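## Task

Move the white king, white pawn and white knight from beside the board onto C1, C2 and C4 respectively, using the square labels printed along the board's edge. Every other square must end with exactly what it had at the start, each piece on the board must stand upright and lie wholly within its square, and nothing may depend on the robot still holding it at the end.

## Robot and tools

Robot and frame. Two six-joint arms, left_arm and right_arm, each with a parallel gripper. All printed poses share one scene frame: origin on the table surface midway between the arms, +x pointing away from the robot over the table, +z up, and left_arm mounted on the +y side. The arm names say nothing about which side of a camera picture they appear on. At long reach the printed hand position may be somewhat off from the real one.

Gripper geometry. Fingers extend along the gripper's +z axis and close along its x axis. end_effector_position is the point midway between the pads; fingertips extend 17.5 mm past it. A flat block protrudes roughly 9 cm from the last joint's axis toward the gripper's -y side and rotates with it. Turning only wrist 3 moves the pad midpoint around a 25 mm radius circle.

execute_actions. Argument actions is a list holding zero or one item; optional pictures (boolean) toggles camera images, which otherwise arrive every time. An empty list sends nothing and just reports state. A motion item is {"rows": [...], "steps": n} with 1 to 15 rows and steps up to 15 (default 15); each step lasts 1/30 s, each row drives one step, and the final row repeats to fill remaining steps. A wait item is {"steps": n} with n up to 300, measured from the previous result, and your own reply time counts toward it. A refused call sends the robot nothing.

Row layout. Every row is one flat list of 18 numbers covering both arms, even when one arm stays still: left_arm's six joint targets, then its gripper position, force_limit, speed; then the same nine for right_arm. Joint numbers are absolute target angles in radians, in the same column order as Joint positions: shoulder pan (-6.283 to 6.283), shoulder lift (-6.283 to 6.283), elbow (-3.142 to 3.142), wrist 1, wrist 2, wrist 3 (each -6.283 to 6.283). A call is rejected if a target exceeds a range end by over 0.010 rad and lies farther out than that joint's last reported angle. Real ends may sit 0.010 rad either side of the stated ones; a target beyond the real end is clipped there, and the result then may say "joint sent to its limit" (possibly referring to an earlier, still-running action). Missing that line does not prove there is room left.

Gripper numbers, each in [-1, 1], absolute settings. position: +1 is fully open (50 mm gap), pads meet near -0.65, and -1 is the gripping command (close until blocked). force_limit per pad: about 20 N at -1, 102 N at 0, 185 N at +1, with actual force possibly up to 17 % above. speed of gap change: 20 mm/s at -1, 85 at 0, 150 at +1. To leave a gripper unchanged, resend its same three values; zeros are real commands. Stopped fingers ignore new force or speed until position changes by at least 0.01, so to soften a grip, open first.

Motion limits. Commands are smoothed, lagging about 0.15 s. Each step, a joint's target may lead its measured angle by at most 0.292 rad (shoulder pan, shoulder lift), 0.365 (elbow) or 0.438 (wrists). If targets would place the gripper over 70 mm from where it is, all joints are scaled back. Distant goals therefore take several calls. Between calls the arms keep heading for the last row sent until everything nearly stops or a step is HELD; finger motion continues regardless. The simulation runs while you compose replies.

Result lines. Each arm shows end_effector_position (m), end_effector_quat_wxyz, and linear/angular velocities (m/s, rad/s). Joint positions and Joint velocities list each arm's joints in column order (rad, rad/s). "joint command not followed" means a clearance check altered or blocked joint targets on some steps; the rest of the row still ran. HELD marks steps where your row, fully or partly, was not sent. object_status: 0 moving, 1 blocked while opening, 2 blocked while closing (a proper grip), 3 reached the commanded position or pads met (usually nothing held, or a very thin or slightly wider object). Any new position value resets it to 0 until the fingers settle. Confirm a grip by seeing 2 after sending -1. position_measured is in counts; gap in mm is about (250 - position_measured) x 0.202. If grip force falls sharply or the object slips out, fingers re-close on their own, except after a grip at force_limit -1, where status stays 2 even if the object is gone. Gripping a fixed object off-center lets the grip fade, within a minute at force_limit -1.

zoom_image. Arguments camera (cam_high 896x504, cam_left_wrist 616x616, cam_right_wrist 616x616) and region [x0, y0, x1, y1] in pixels from the top-left corner, no larger than 504 by 504. Returns an enlarged view of that camera's latest image.

finished_scene. Argument scene, the number of the current scene. It closes that scene permanently, reports whether the goal was met, and gives the next task. Replying without any tool call ends the session.

Hazards. Contact torque reaching a joint's load limit (shoulder pan and lift 287 N m, elbow 130, each wrist 48.7, held weight included) or an external force of 150 N on the arm, tool or load stops that arm for 10 s, cancels the rest of the call and lets it yield. Holding loads heats motors: a MOTOR HOT warning appears from 70 °C, and at 85 °C the arm is braked until cool (OVER-TEMPERATURE FAULT). Keep the arms from striking or pushing each other. Expect occasional short tugs on a held piece; grip firmly. Never drop or knock anything off the table, avoid slamming pieces or shoving hard, and set pieces down upright before releasing.

Each tool is called after ">>>" as a command line: name --argument value for each argument, lists and objects as JSON in quotes; but a table of rows of numbers goes row by row, as --pt "numbers of a row", without its own name.

## Session

>>> execute_actions --actions '[]'

Scene clock: 0.00 s of 5200.00 s.
left_arm: end_effector_position=(+0.3788, +0.4949, +0.3222) position_measured=3 object_status=3 end_effector_quat_wxyz=(+0.335, +0.541, +0.758, +0.142) end_effector_velocity=(-0.000, -0.000, -0.001) end_effector_angular_velocity=(+0.002, -0.000, -0.001) | right_arm: end_effector_position=(+0.3586, -0.2945, +0.2508) position_measured=3 object_status=3 end_effector_quat_wxyz=(+0.550, +0.255, -0.634, +0.481) end_effector_velocity=(-0.000, -0.000, +0.000) end_effector_angular_velocity=(+0.000, +0.001, -0.001)
Joint positions: left_arm=[ 1.528 -2.59   2.592 -1.905 -0.89  -1.621] | right_arm=[ 3.67  -1.212  2.06  -0.769 -2.129 -1.193]
Joint velocities: left_arm=[-0.001  0.     0.001 -0.     0.     0.001] | right_arm=[-0.    -0.     0.     0.     0.001 -0.   ]

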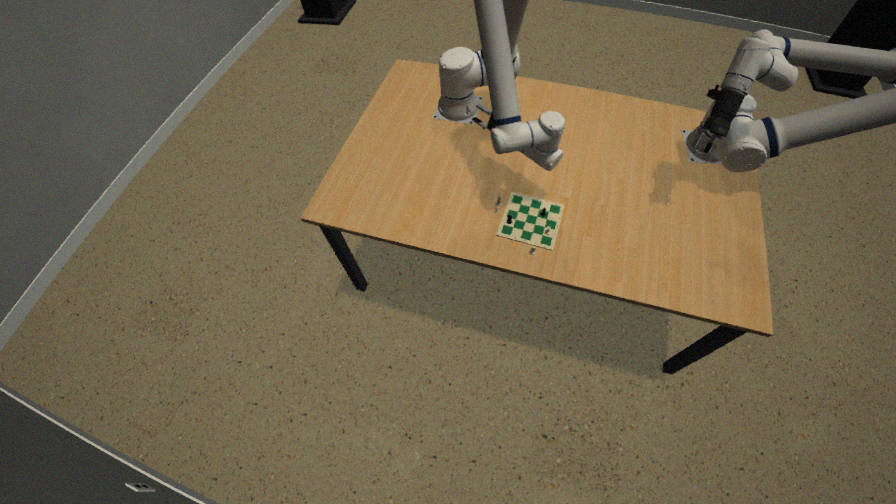

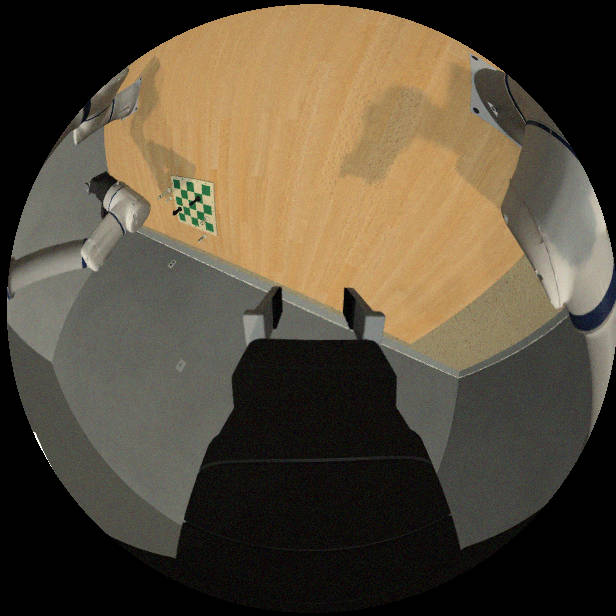

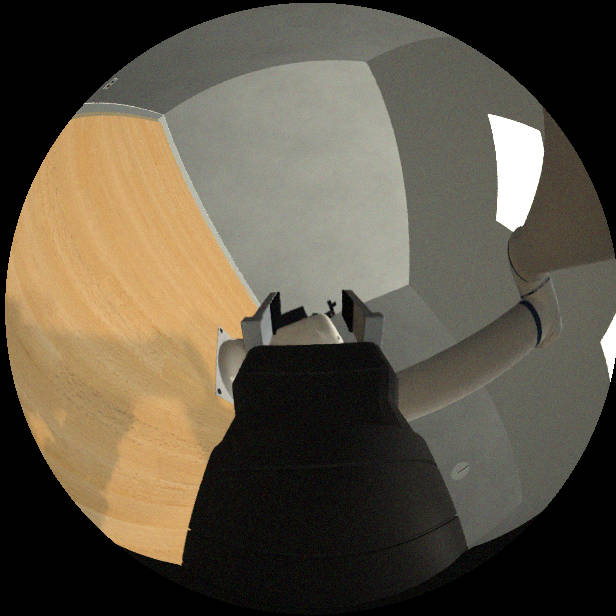

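>>> execute_actions --actions '[{"rows":[[1.528,-2.59,2.592,-1.905,-0.89,-1.621,1,0,0,3.4,-1.81,2.216,-1.977,-1.571,-1.31,1,0,0]]}]' --pictures false

>>> execute_actions --actions '[{"steps":70}]'

>>> zoom_image --camera "cam_right_wrist" --region '[150,50,470,330]'

Scene clock: 8.40 s of 5200.00 s.
left_arm: end_effector_position=(+0.3788, +0.4948, +0.3227) position_measured=3 object_status=3 end_effector_quat_wxyz=(+0.336, +0.541, +0.758, +0.142) end_effector_velocity=(-0.000, -0.000, +0.000) end_effector_angular_velocity=(-0.001, -0.000, -0.000) | right_arm: end_effector_position=(+0.3708, -0.2409, +0.2153) position_measured=3 object_status=3 end_effector_quat_wxyz=(-0.259, -0.023, +0.959, -0.110) end_effector_velocity=(+0.331, +0.135, +0.053) end_effector_angular_velocity=(+0.709, -1.540, -0.189)
Joint positions: left_arm=[ 1.528 -2.59   2.592 -1.905 -0.89  -1.621] | right_arm=[ 3.429 -1.679  2.199 -1.523 -1.639 -1.298]
Joint velocities: left_arm=[-0. -0. -0. -0. -0.  0.] | right_arm=[-0.1   -0.458  0.057 -1.283  0.234 -0.044]
Steps of this call (steps 1 to 90: nothing new was sent; then 4.90 s passed at rest; steps 91 to 105: all 15 steps of this action). Readings (joint positions | what the end effector reports):
91: left_arm=[1.528 -2.590 2.592 -1.905 -0.890 -1.621] | right_arm=[3.669 -1.213 2.060 -0.770 -2.128 -1.193] | left_arm position_measured=3 object_status=3 | right_arm position_measured=3 object_status=3
92: left_arm=[1.528 -2.590 2.592 -1.905 -0.890 -1.621] | right_arm=[3.659 -1.224 2.067 -0.788 -2.109 -1.198] | left_arm position_measured=3 object_status=3 | right_arm position_measured=3 object_status=3
94: left_arm=[1.528 -2.590 2.592 -1.905 -0.890 -1.621] | right_arm=[3.606 -1.282 2.097 -0.874 -2.023 -1.221] | left_arm position_measured=3 object_status=3 | right_arm position_measured=3 object_status=3
98: left_arm=[1.528 -2.590 2.592 -1.905 -0.890 -1.621] | right_arm=[3.484 -1.468 2.168 -1.153 -1.769 -1.273] | left_arm position_measured=3 object_status=3 | right_arm position_measured=3 object_status=3
105: the state above

Scene clock: 10.73 s of 5200.00 s.
left_arm: end_effector_position=(+0.3788, +0.4948, +0.3227) position_measured=3 object_status=3 end_effector_quat_wxyz=(+0.336, +0.541, +0.758, +0.142) end_effector_velocity=(+0.000, +0.000, +0.001) end_effector_angular_velocity=(-0.003, -0.001, +0.001) | right_arm: end_effector_position=(+0.4918, -0.1975, +0.2717) position_measured=3 object_status=3 end_effector_quat_wxyz=(+0.000, -0.006, +1.000, -0.000) end_effector_velocity=(-0.001, -0.000, -0.001) end_effector_angular_velocity=(+0.000, +0.001, -0.000)
Joint positions: left_arm=[ 1.528 -2.59   2.592 -1.905 -0.89  -1.621] | right_arm=[ 3.4   -1.81   2.216 -1.977 -1.571 -1.31 ]
Joint velocities: left_arm=[ 0.    -0.001 -0.001  0.001  0.    -0.001] | right_arm=[-0.    -0.     0.001 -0.     0.     0.   ]
Steps of this call (steps 1 to 45: the robot went on to your last target; steps 46 to 70: nothing new was sent). Readings (joint positions | what the end effector reports):
1: left_arm=[1.528 -2.590 2.592 -1.905 -0.890 -1.621] | right_arm=[3.425 -1.693 2.201 -1.566 -1.631 -1.299] | left_arm position_measured=3 object_status=3 | right_arm position_measured=3 object_status=3
2: left_arm=[1.528 -2.590 2.592 -1.905 -0.890 -1.621] | right_arm=[3.423 -1.706 2.203 -1.608 -1.625 -1.300] | left_arm position_measured=3 object_status=3 | right_arm position_measured=3 object_status=3
4: left_arm=[1.528 -2.590 2.592 -1.905 -0.890 -1.621] | right_arm=[3.418 -1.729 2.206 -1.690 -1.613 -1.302] | left_arm position_measured=3 object_status=3 | right_arm position_measured=3 object_status=3
8: left_arm=[1.528 -2.590 2.592 -1.905 -0.890 -1.621] | right_arm=[3.408 -1.773 2.211 -1.845 -1.590 -1.306] | left_arm position_measured=3 object_status=3 | right_arm position_measured=3 object_status=3
70: the state above
All arms were judged still, so your last target was given up. Only a new action makes them travel on or press farther. Fingers that are still opening or closing keep moving.

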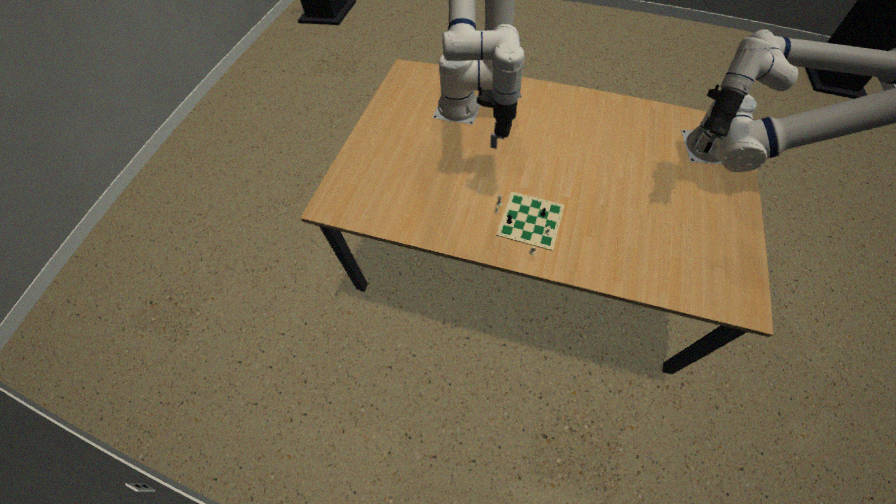

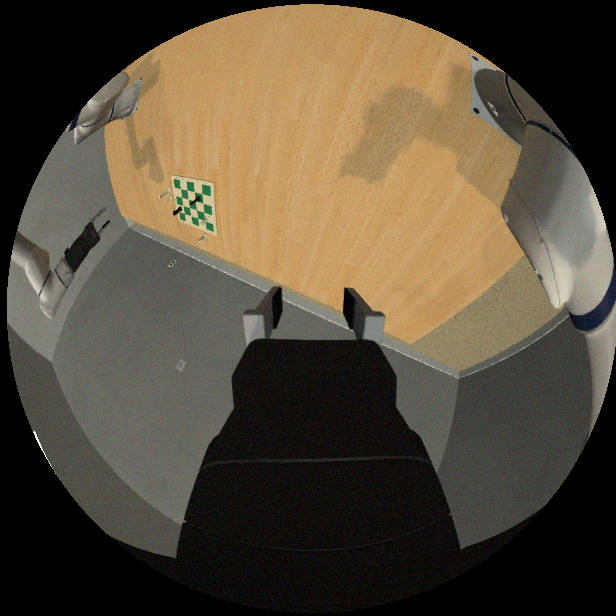

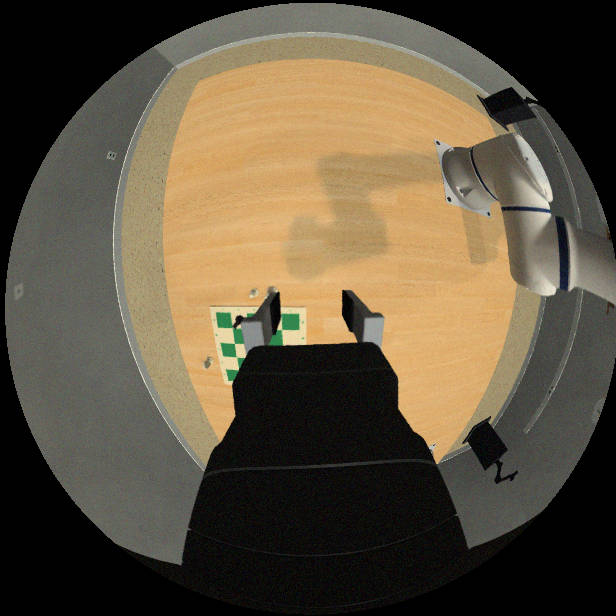

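Region (150, 50, 470, 330) of cam_right_wrist's 616x616 image, scaled by 1.575, with more detail than that image has; it fills the top 441 rows of this view, and the rest is white.

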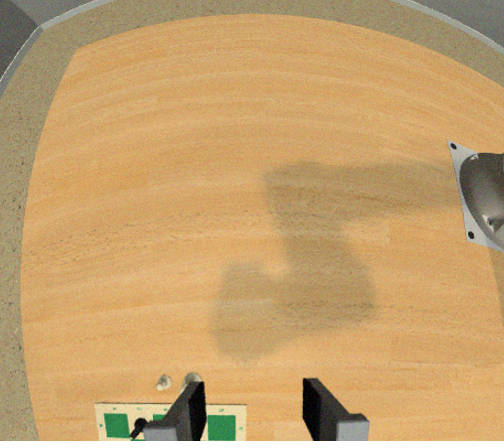

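>>> execute_actions --actions '[{"rows":[[1.528,-2.59,2.592,-1.905,-0.89,-1.621,1,0,0,3.724,-1.364,1.778,-1.985,-1.571,-0.986,1,0,0]]}]' --pictures false

>>> execute_actions --actions '[{"steps":25}]'

>>> zoom_image --camera "cam_right_wrist" --region '[220,150,400,330]'

Scene clock: 17.47 s of 5200.00 s.
left_arm: end_effector_position=(+0.3788, +0.4948, +0.3227) position_measured=3 object_status=3 end_effector_quat_wxyz=(+0.336, +0.541, +0.758, +0.142) end_effector_velocity=(+0.000, -0.000, +0.001) end_effector_angular_velocity=(-0.000, -0.000, -0.000) | right_arm: end_effector_position=(+0.5659, -0.0482, +0.3013) position_measured=3 object_status=3 end_effector_quat_wxyz=(+0.010, -0.005, +1.000, +0.005) end_effector_velocity=(+0.125, +0.341, -0.048) end_effector_angular_velocity=(-0.021, +0.062, +0.009)
Joint positions: left_arm=[ 1.528 -2.59   2.592 -1.905 -0.89  -1.621] | right_arm=[ 3.595 -1.568  1.955 -1.982 -1.571 -1.113]
Joint velocities: left_arm=[ 0.     0.001 -0.002  0.     0.     0.001] | right_arm=[ 0.379  0.597 -0.522 -0.01   0.001  0.371]
Steps of this call (steps 1 to 90: nothing new was sent; then 3.23 s passed at rest; steps 91 to 105: all 15 steps of this action). Readings (joint positions | what the end effector reports):
91: left_arm=[1.528 -2.590 2.592 -1.905 -0.890 -1.621] | right_arm=[3.400 -1.810 2.216 -1.977 -1.571 -1.310] | left_arm position_measured=3 object_status=3 | right_arm position_measured=3 object_status=3
92: left_arm=[1.528 -2.590 2.592 -1.905 -0.890 -1.621] | right_arm=[3.411 -1.799 2.203 -1.977 -1.571 -1.297] | left_arm position_measured=3 object_status=3 | right_arm position_measured=3 object_status=3
94: left_arm=[1.528 -2.590 2.592 -1.905 -0.890 -1.621] | right_arm=[3.444 -1.766 2.160 -1.978 -1.571 -1.262] | left_arm position_measured=3 object_status=3 | right_arm position_measured=3 object_status=3
98: left_arm=[1.528 -2.590 2.592 -1.905 -0.890 -1.621] | right_arm=[3.502 -1.704 2.085 -1.980 -1.571 -1.205] | left_arm position_measured=3 object_status=3 | right_arm position_measured=3 object_status=3
105: the state above

Scene clock: 18.30 s of 5200.00 s.
left_arm: end_effector_position=(+0.3788, +0.4948, +0.3227) position_measured=3 object_status=3 end_effector_quat_wxyz=(+0.336, +0.541, +0.758, +0.142) end_effector_velocity=(-0.000, +0.000, +0.000) end_effector_angular_velocity=(-0.002, +0.000, -0.000) | right_arm: end_effector_position=(+0.5960, +0.0751, +0.2721) position_measured=3 object_status=3 end_effector_quat_wxyz=(+0.000, -0.006, +1.000, -0.000) end_effector_velocity=(+0.000, +0.003, +0.000) end_effector_angular_velocity=(+0.001, -0.001, -0.001)
Joint positions: left_arm=[ 1.528 -2.59   2.592 -1.905 -0.89  -1.621] | right_arm=[ 3.724 -1.365  1.779 -1.985 -1.571 -0.986]
Joint velocities: left_arm=[-0.    -0.001 -0.    -0.    -0.001 -0.001] | right_arm=[ 0.003  0.003 -0.005 -0.    -0.     0.004]
Steps of this call (steps 1 to 25: the robot went on to your last target). Readings (joint positions | what the end effector reports):
1: left_arm=[1.528 -2.590 2.592 -1.905 -0.890 -1.621] | right_arm=[3.608 -1.547 1.938 -1.982 -1.571 -1.100] | left_arm position_measured=3 object_status=3 | right_arm position_measured=3 object_status=3
2: left_arm=[1.528 -2.590 2.592 -1.905 -0.890 -1.621] | right_arm=[3.621 -1.527 1.920 -1.982 -1.571 -1.088] | left_arm position_measured=3 object_status=3 | right_arm position_measured=3 object_status=3
4: left_arm=[1.528 -2.590 2.592 -1.905 -0.890 -1.621] | right_arm=[3.646 -1.488 1.886 -1.983 -1.571 -1.063] | left_arm position_measured=3 object_status=3 | right_arm position_measured=3 object_status=3
8: left_arm=[1.528 -2.590 2.592 -1.905 -0.890 -1.621] | right_arm=[3.692 -1.415 1.823 -1.984 -1.571 -1.018] | left_arm position_measured=3 object_status=3 | right_arm position_measured=3 object_status=3
25: the state above

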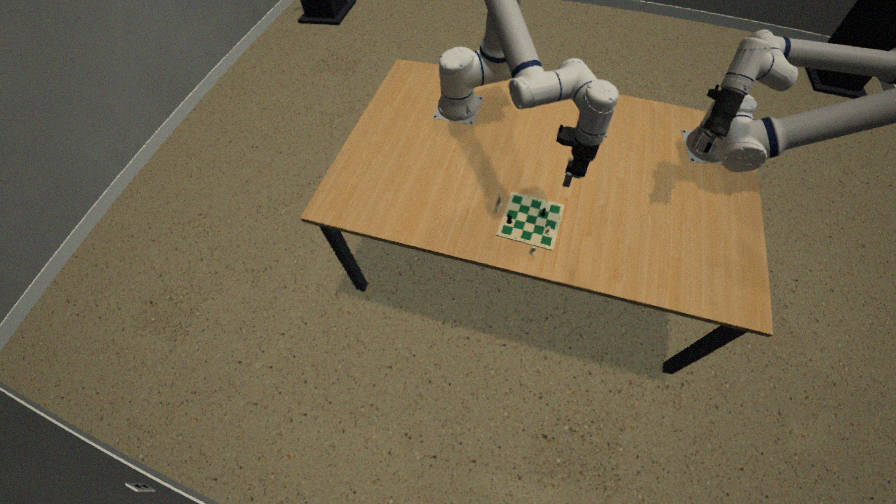

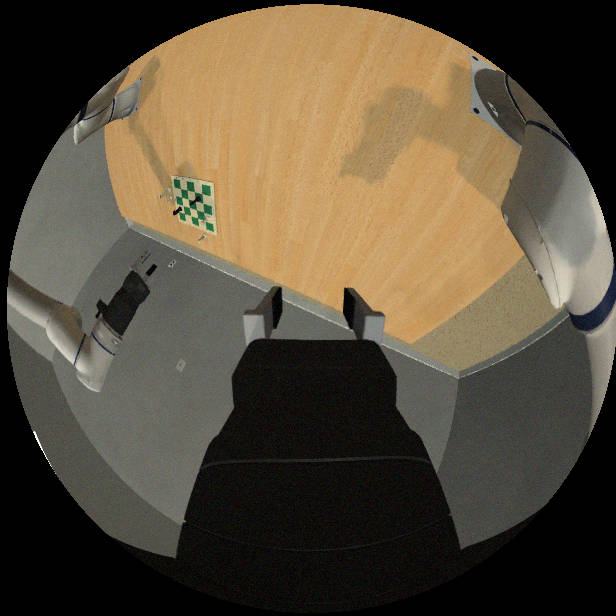

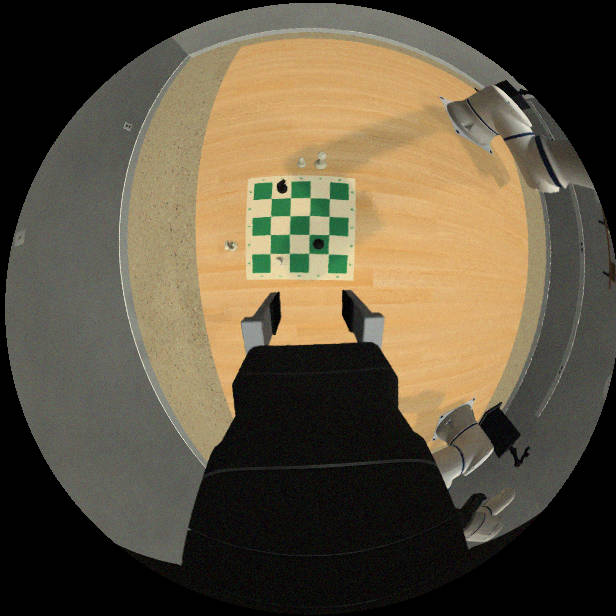

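Region (220, 150, 400, 330) of cam_right_wrist's 616x616 image, scaled by 2.800, with more detail than that image has.

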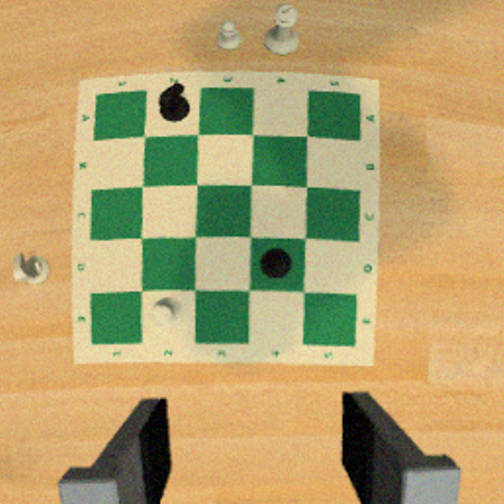

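>>> execute_actions --actions '[{"rows":[[1.528,-2.59,2.592,-1.905,-0.89,-1.621,1,0,0,3.472,-1.408,2.224,-2.387,-1.571,-1.238,0.3,-0.6,0]]}]' --pictures false

>>> execute_actions --actions '[{"steps":25}]'

>>> zoom_image --camera "cam_right_wrist" --region '[220,180,400,360]'

Scene clock: 26.87 s of 5200.00 s.
left_arm: end_effector_position=(+0.3788, +0.4948, +0.3227) position_measured=3 object_status=3 end_effector_quat_wxyz=(+0.336, +0.541, +0.758, +0.142) end_effector_velocity=(-0.000, -0.000, -0.000) end_effector_angular_velocity=(+0.000, +0.000, +0.001) | right_arm: end_effector_position=(+0.6023, -0.0528, +0.1554) position_measured=107 object_status=3 end_effector_quat_wxyz=(+0.003, -0.006, +1.000, +0.001) end_effector_velocity=(-0.063, -0.277, -0.242) end_effector_angular_velocity=(-0.013, +0.020, -0.003)
Joint positions: left_arm=[ 1.528 -2.59   2.592 -1.905 -0.89  -1.621] | right_arm=[ 3.565 -1.392  2.052 -2.238 -1.571 -1.145]
Joint velocities: left_arm=[-0.     0.     0.     0.001 -0.    -0.001] | right_arm=[-0.328 -0.057  0.603 -0.522 -0.002 -0.326]
Steps of this call (steps 1 to 15: the robot went on to your last target; steps 16 to 90: nothing new was sent; then 5.07 s passed at rest; steps 91 to 105: all 15 steps of this action). Readings (joint positions | what the end effector reports):
91: left_arm=[1.528 -2.590 2.592 -1.905 -0.890 -1.621] | right_arm=[3.724 -1.364 1.778 -1.986 -1.571 -0.986] | left_arm position_measured=3 object_status=3 | right_arm position_measured=7 object_status=0
92: left_arm=[1.528 -2.590 2.592 -1.905 -0.890 -1.621] | right_arm=[3.715 -1.366 1.791 -2.001 -1.571 -0.996] | left_arm position_measured=3 object_status=3 | right_arm position_measured=21 object_status=0
94: left_arm=[1.528 -2.590 2.592 -1.905 -0.890 -1.621] | right_arm=[3.687 -1.370 1.833 -2.044 -1.571 -1.023] | left_arm position_measured=3 object_status=3 | right_arm position_measured=49 object_status=0
98: left_arm=[1.528 -2.590 2.592 -1.905 -0.890 -1.621] | right_arm=[3.642 -1.378 1.911 -2.116 -1.571 -1.068] | left_arm position_measured=3 object_status=3 | right_arm position_measured=103 object_status=0
105: the state above

Scene clock: 27.70 s of 5200.00 s.
left_arm: end_effector_position=(+0.3788, +0.4948, +0.3227) position_measured=3 object_status=3 end_effector_quat_wxyz=(+0.336, +0.541, +0.758, +0.142) end_effector_velocity=(-0.000, -0.001, -0.000) end_effector_angular_velocity=(-0.001, +0.000, -0.001) | right_arm: end_effector_position=(+0.5743, -0.1293, +0.0908) position_measured=107 object_status=3 end_effector_quat_wxyz=(+0.000, -0.006, +1.000, -0.000) end_effector_velocity=(-0.001, -0.001, -0.002) end_effector_angular_velocity=(-0.001, +0.002, -0.000)
Joint positions: left_arm=[ 1.528 -2.59   2.592 -1.905 -0.89  -1.621] | right_arm=[ 3.472 -1.408  2.224 -2.387 -1.571 -1.238]
Joint velocities: left_arm=[-0.002  0.     0.    -0.001 -0.    -0.001] | right_arm=[-0.002  0.002  0.003 -0.003  0.    -0.001]
Steps of this call (steps 1 to 25: the robot went on to your last target). Readings (joint positions | what the end effector reports):
1: left_arm=[1.528 -2.590 2.592 -1.905 -0.890 -1.621] | right_arm=[3.554 -1.393 2.072 -2.256 -1.571 -1.156] | left_arm position_measured=3 object_status=3 | right_arm position_measured=107 object_status=3
2: left_arm=[1.528 -2.590 2.592 -1.905 -0.890 -1.621] | right_arm=[3.543 -1.395 2.093 -2.274 -1.571 -1.167] | left_arm position_measured=3 object_status=3 | right_arm position_measured=107 object_status=3
4: left_arm=[1.528 -2.590 2.592 -1.905 -0.890 -1.621] | right_arm=[3.521 -1.399 2.134 -2.309 -1.571 -1.189] | left_arm position_measured=3 object_status=3 | right_arm position_measured=107 object_status=3
8: left_arm=[1.528 -2.590 2.592 -1.905 -0.890 -1.621] | right_arm=[3.489 -1.405 2.192 -2.359 -1.571 -1.221] | left_arm position_measured=3 object_status=3 | right_arm position_measured=107 object_status=3
25: the state above

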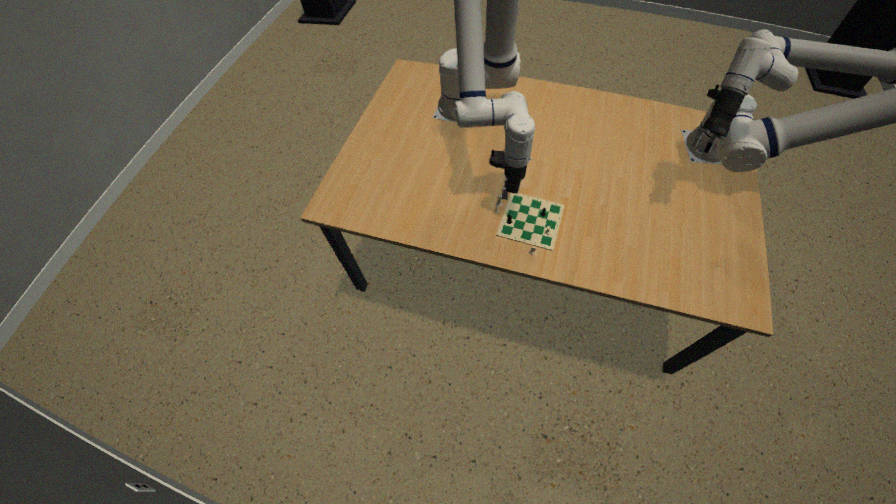

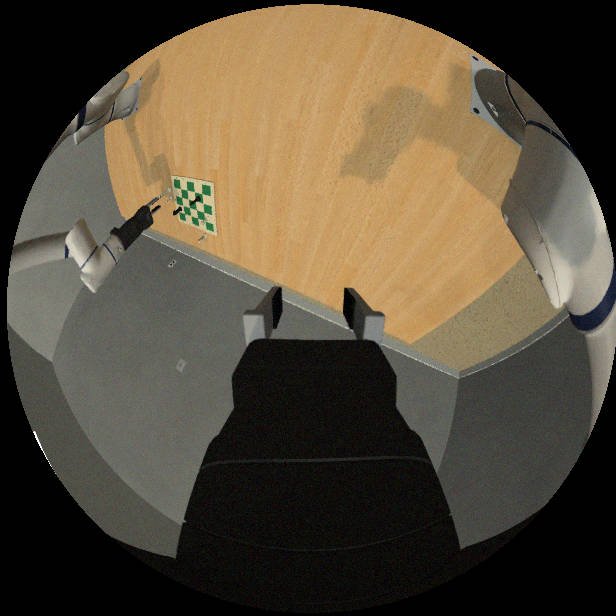

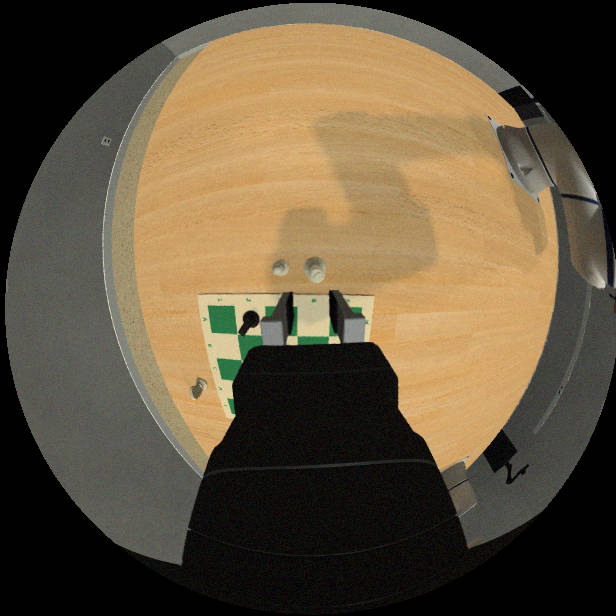

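Region (220, 180, 400, 360) of cam_right_wrist's 616x616 image, scaled by 2.800, with more detail than that image has.

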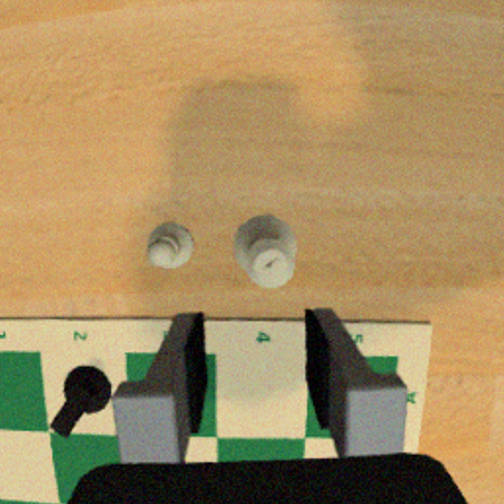

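>>> execute_actions --actions '[{"rows":[[1.528,-2.59,2.592,-1.905,-0.89,-1.621,1,0,0,3.448,-1.404,2.257,-2.424,-1.571,-1.262,0.3,-0.6,0]]}]'

>>> zoom_image --camera "cam_right_wrist" --region '[220,180,400,360]'

>>> zoom_image --camera "cam_high" --region '[460,160,580,270]'

Scene clock: 35.13 s of 5200.00 s.
left_arm: end_effector_position=(+0.3788, +0.4948, +0.3227) position_measured=3 object_status=3 end_effector_quat_wxyz=(+0.336, +0.541, +0.758, +0.142) end_effector_velocity=(-0.000, -0.001, -0.000) end_effector_angular_velocity=(+0.001, +0.001, -0.000) | right_arm: end_effector_position=(+0.5706, -0.1456, +0.0765) position_measured=107 object_status=3 end_effector_quat_wxyz=(+0.000, -0.006, +1.000, -0.000) end_effector_velocity=(-0.001, -0.004, -0.003) end_effector_angular_velocity=(-0.001, -0.000, +0.001)
Joint positions: left_arm=[ 1.528 -2.59   2.592 -1.905 -0.89  -1.621] | right_arm=[ 3.449 -1.404  2.256 -2.423 -1.571 -1.261]
Joint velocities: left_arm=[-0.001  0.002 -0.001  0.    -0.    -0.001] | right_arm=[-0.005  0.001  0.007 -0.008 -0.001 -0.006]
Steps of this call (steps 1 to 15: the robot went on to your last target; steps 16 to 90: nothing new was sent; then 3.93 s passed at rest; steps 91 to 105: all 15 steps of this action). Readings (joint positions | what the end effector reports):
91: left_arm=[1.528 -2.590 2.592 -1.905 -0.890 -1.621] | right_arm=[3.472 -1.408 2.224 -2.387 -1.571 -1.238] | left_arm position_measured=3 object_status=3 | right_arm position_measured=107 object_status=3
92: left_arm=[1.528 -2.590 2.592 -1.905 -0.890 -1.621] | right_arm=[3.468 -1.408 2.229 -2.394 -1.571 -1.242] | left_arm position_measured=3 object_status=3 | right_arm position_measured=107 object_status=3
94: left_arm=[1.528 -2.590 2.592 -1.905 -0.890 -1.621] | right_arm=[3.460 -1.406 2.241 -2.406 -1.571 -1.250] | left_arm position_measured=3 object_status=3 | right_arm position_measured=107 object_status=3
98: left_arm=[1.528 -2.590 2.592 -1.905 -0.890 -1.621] | right_arm=[3.452 -1.405 2.251 -2.418 -1.571 -1.258] | left_arm position_measured=3 object_status=3 | right_arm position_measured=107 object_status=3
105: the state above

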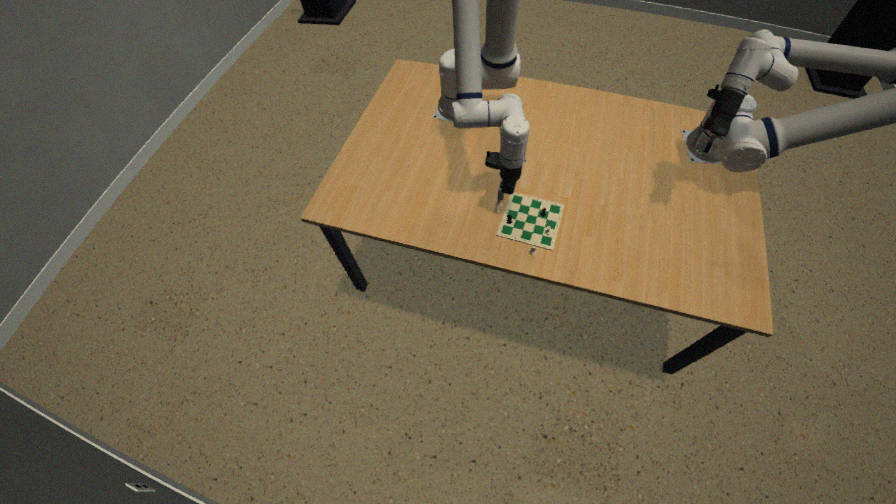

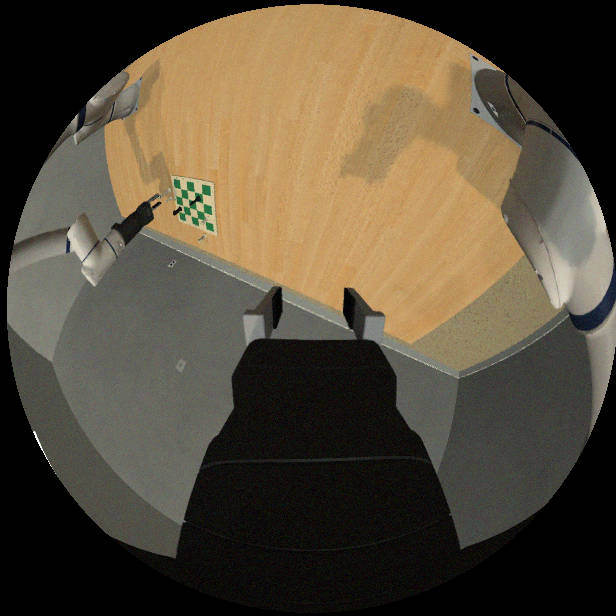

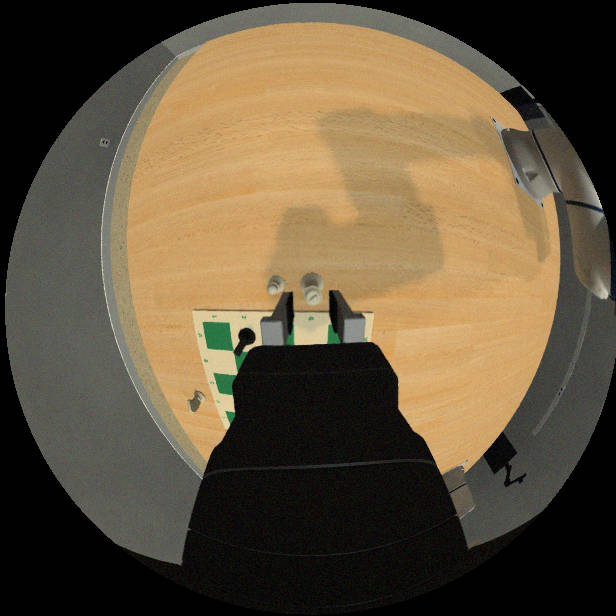

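Region (220, 180, 400, 360) of cam_right_wrist's 616x616 image, scaled by 2.800, with more detail than that image has.

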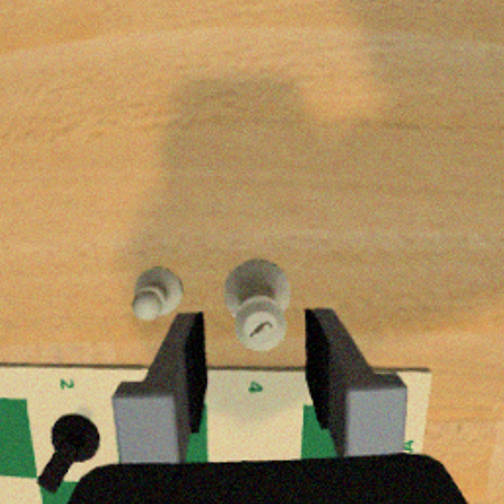

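Region (460, 160, 580, 270) of cam_high's 896x504 image, scaled by 4.200, with more detail than that image has; it fills the top 462 rows of this view, and the rest is white.

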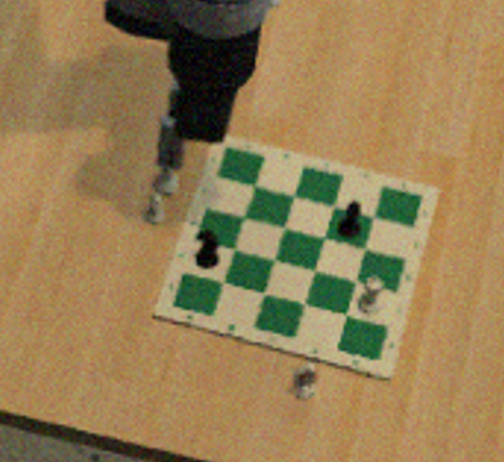

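>>> execute_actions --actions '[{"rows":[[1.528,-2.59,2.592,-1.905,-0.89,-1.621,1,0,0,3.439,-1.364,2.282,-2.489,-1.571,-1.271,0.3,-0.6,0]]}]'

>>> zoom_image --camera "cam_right_wrist" --region '[220,180,400,360]'

>>> execute_actions --actions '[{"rows":[[1.528,-2.59,2.592,-1.905,-0.89,-1.621,1,0,0,3.439,-1.364,2.282,-2.489,-1.571,-1.271,-1,-0.6,0]]}]'

Scene clock: 39.37 s of 5200.00 s.
left_arm: end_effector_position=(+0.3788, +0.4948, +0.3227) position_measured=3 object_status=3 end_effector_quat_wxyz=(+0.336, +0.541, +0.758, +0.142) end_effector_velocity=(-0.000, -0.000, -0.000) end_effector_angular_velocity=(+0.000, +0.000, -0.001) | right_arm: end_effector_position=(+0.5694, -0.1519, +0.0488) position_measured=107 object_status=3 end_effector_quat_wxyz=(+0.000, -0.006, +1.000, -0.000) end_effector_velocity=(-0.001, -0.001, -0.006) end_effector_angular_velocity=(-0.000, +0.001, +0.000)
Joint positions: left_arm=[ 1.528 -2.59   2.592 -1.905 -0.89  -1.621] | right_arm=[ 3.439 -1.365  2.281 -2.487 -1.571 -1.271]
Joint velocities: left_arm=[-0.001  0.     0.     0.    -0.    -0.   ] | right_arm=[-0.002  0.009  0.006 -0.014 -0.    -0.002]
Steps of this call (steps 1 to 15: the robot went on to your last target; steps 16 to 90: nothing new was sent; then 0.73 s passed at rest; steps 91 to 105: all 15 steps of this action). Readings (joint positions | what the end effector reports):
91: left_arm=[1.528 -2.590 2.592 -1.905 -0.890 -1.621] | right_arm=[3.448 -1.404 2.257 -2.424 -1.571 -1.262] | left_arm position_measured=3 object_status=3 | right_arm position_measured=107 object_status=3
92: left_arm=[1.528 -2.590 2.592 -1.905 -0.890 -1.621] | right_arm=[3.447 -1.398 2.261 -2.436 -1.571 -1.264] | left_arm position_measured=3 object_status=3 | right_arm position_measured=107 object_status=3
94: left_arm=[1.528 -2.590 2.592 -1.905 -0.890 -1.621] | right_arm=[3.443 -1.383 2.270 -2.457 -1.571 -1.267] | left_arm position_measured=3 object_status=3 | right_arm position_measured=107 object_status=3
98: left_arm=[1.528 -2.590 2.592 -1.905 -0.890 -1.621] | right_arm=[3.441 -1.371 2.278 -2.478 -1.571 -1.269] | left_arm position_measured=3 object_status=3 | right_arm position_measured=107 object_status=3
105: the state above

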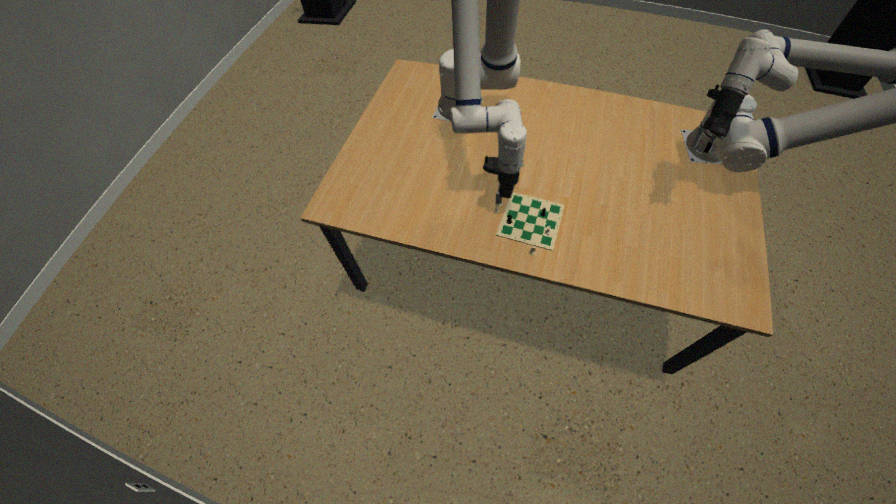

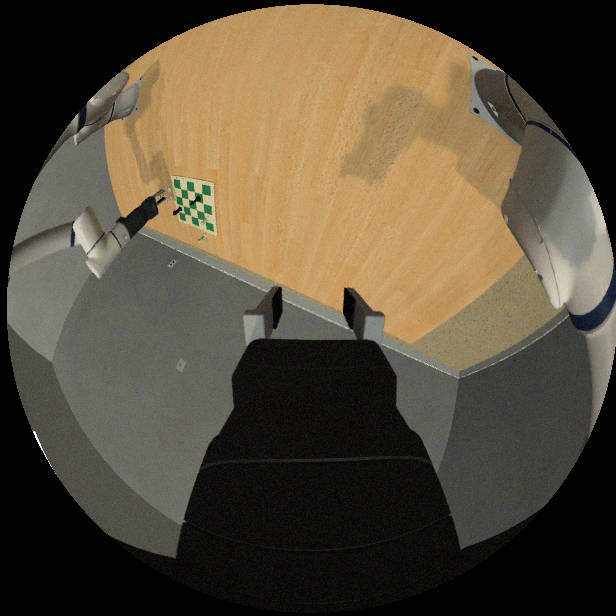

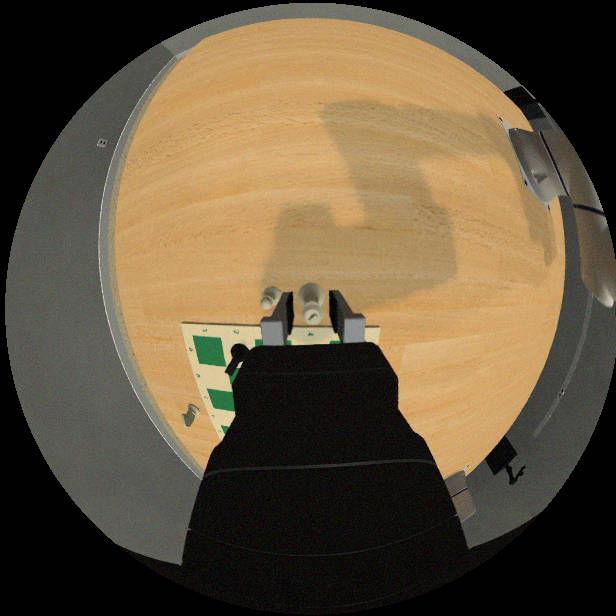

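Region (220, 180, 400, 360) of cam_right_wrist's 616x616 image, scaled by 2.800, with more detail than that image has.

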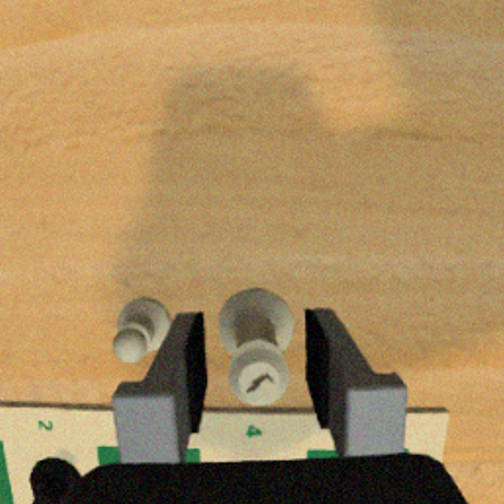

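Scene clock: 39.87 s of 5200.00 s.
left_arm: end_effector_position=(+0.3788, +0.4948, +0.3227) position_measured=3 object_status=3 end_effector_quat_wxyz=(+0.336, +0.541, +0.758, +0.142) end_effector_velocity=(+0.000, +0.000, +0.000) end_effector_angular_velocity=(-0.000, -0.000, +0.000) | right_arm: end_effector_position=(+0.5693, -0.1521, +0.0481) position_measured=185 object_status=2 end_effector_quat_wxyz=(+0.000, -0.006, +1.000, -0.000) end_effector_velocity=(-0.000, -0.000, -0.000) end_effector_angular_velocity=(-0.000, +0.000, +0.000)
Joint positions: left_arm=[ 1.528 -2.59   2.592 -1.905 -0.89  -1.621] | right_arm=[ 3.439 -1.364  2.282 -2.489 -1.571 -1.271]
Joint velocities: left_arm=[ 0.001 -0.001 -0.001  0.001 -0.     0.001] | right_arm=[ 0. -0.  0. -0. -0. -0.]
Steps of this call (steps 1 to 15: all 15 steps of this action). Readings (joint positions | what the end effector reports):
1: left_arm=[1.528 -2.590 2.592 -1.905 -0.890 -1.621] | right_arm=[3.439 -1.365 2.281 -2.488 -1.571 -1.271] | left_arm position_measured=3 object_status=3 | right_arm position_measured=111 object_status=0
2: left_arm=[1.528 -2.590 2.592 -1.905 -0.890 -1.621] | right_arm=[3.439 -1.365 2.282 -2.488 -1.571 -1.271] | left_arm position_measured=3 object_status=3 | right_arm position_measured=125 object_status=0
4: left_arm=[1.528 -2.590 2.592 -1.905 -0.890 -1.621] | right_arm=[3.439 -1.364 2.282 -2.488 -1.571 -1.271] | left_arm position_measured=3 object_status=3 | right_arm position_measured=153 object_status=0
8: left_arm=[1.528 -2.590 2.592 -1.905 -0.890 -1.621] | right_arm=[3.439 -1.364 2.282 -2.489 -1.571 -1.271] | left_arm position_measured=3 object_status=3 | right_arm position_measured=185 object_status=0
15: the state above

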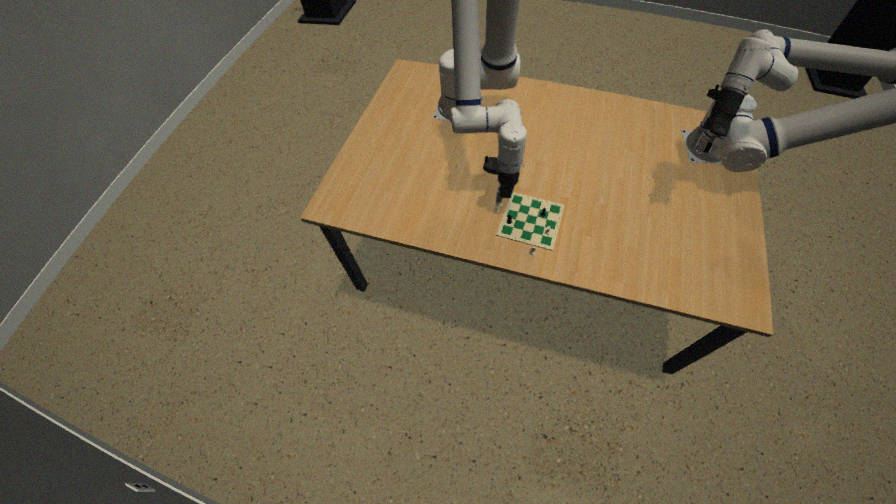

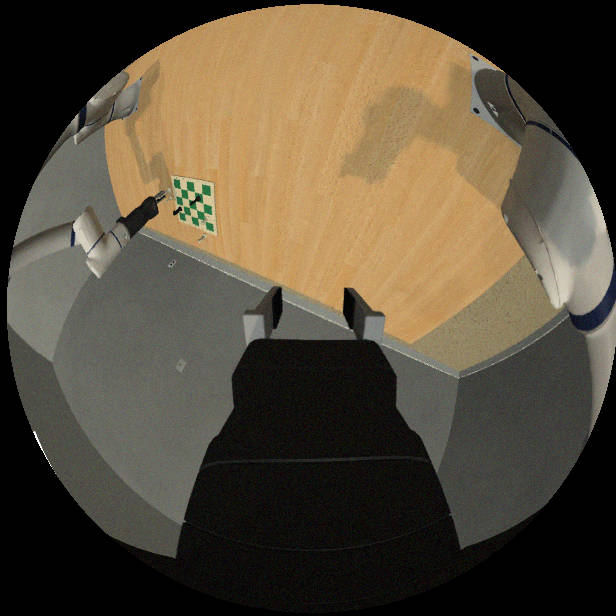

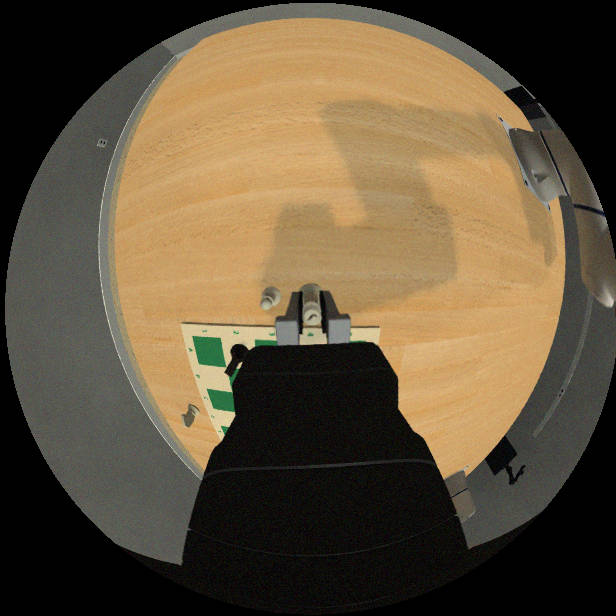

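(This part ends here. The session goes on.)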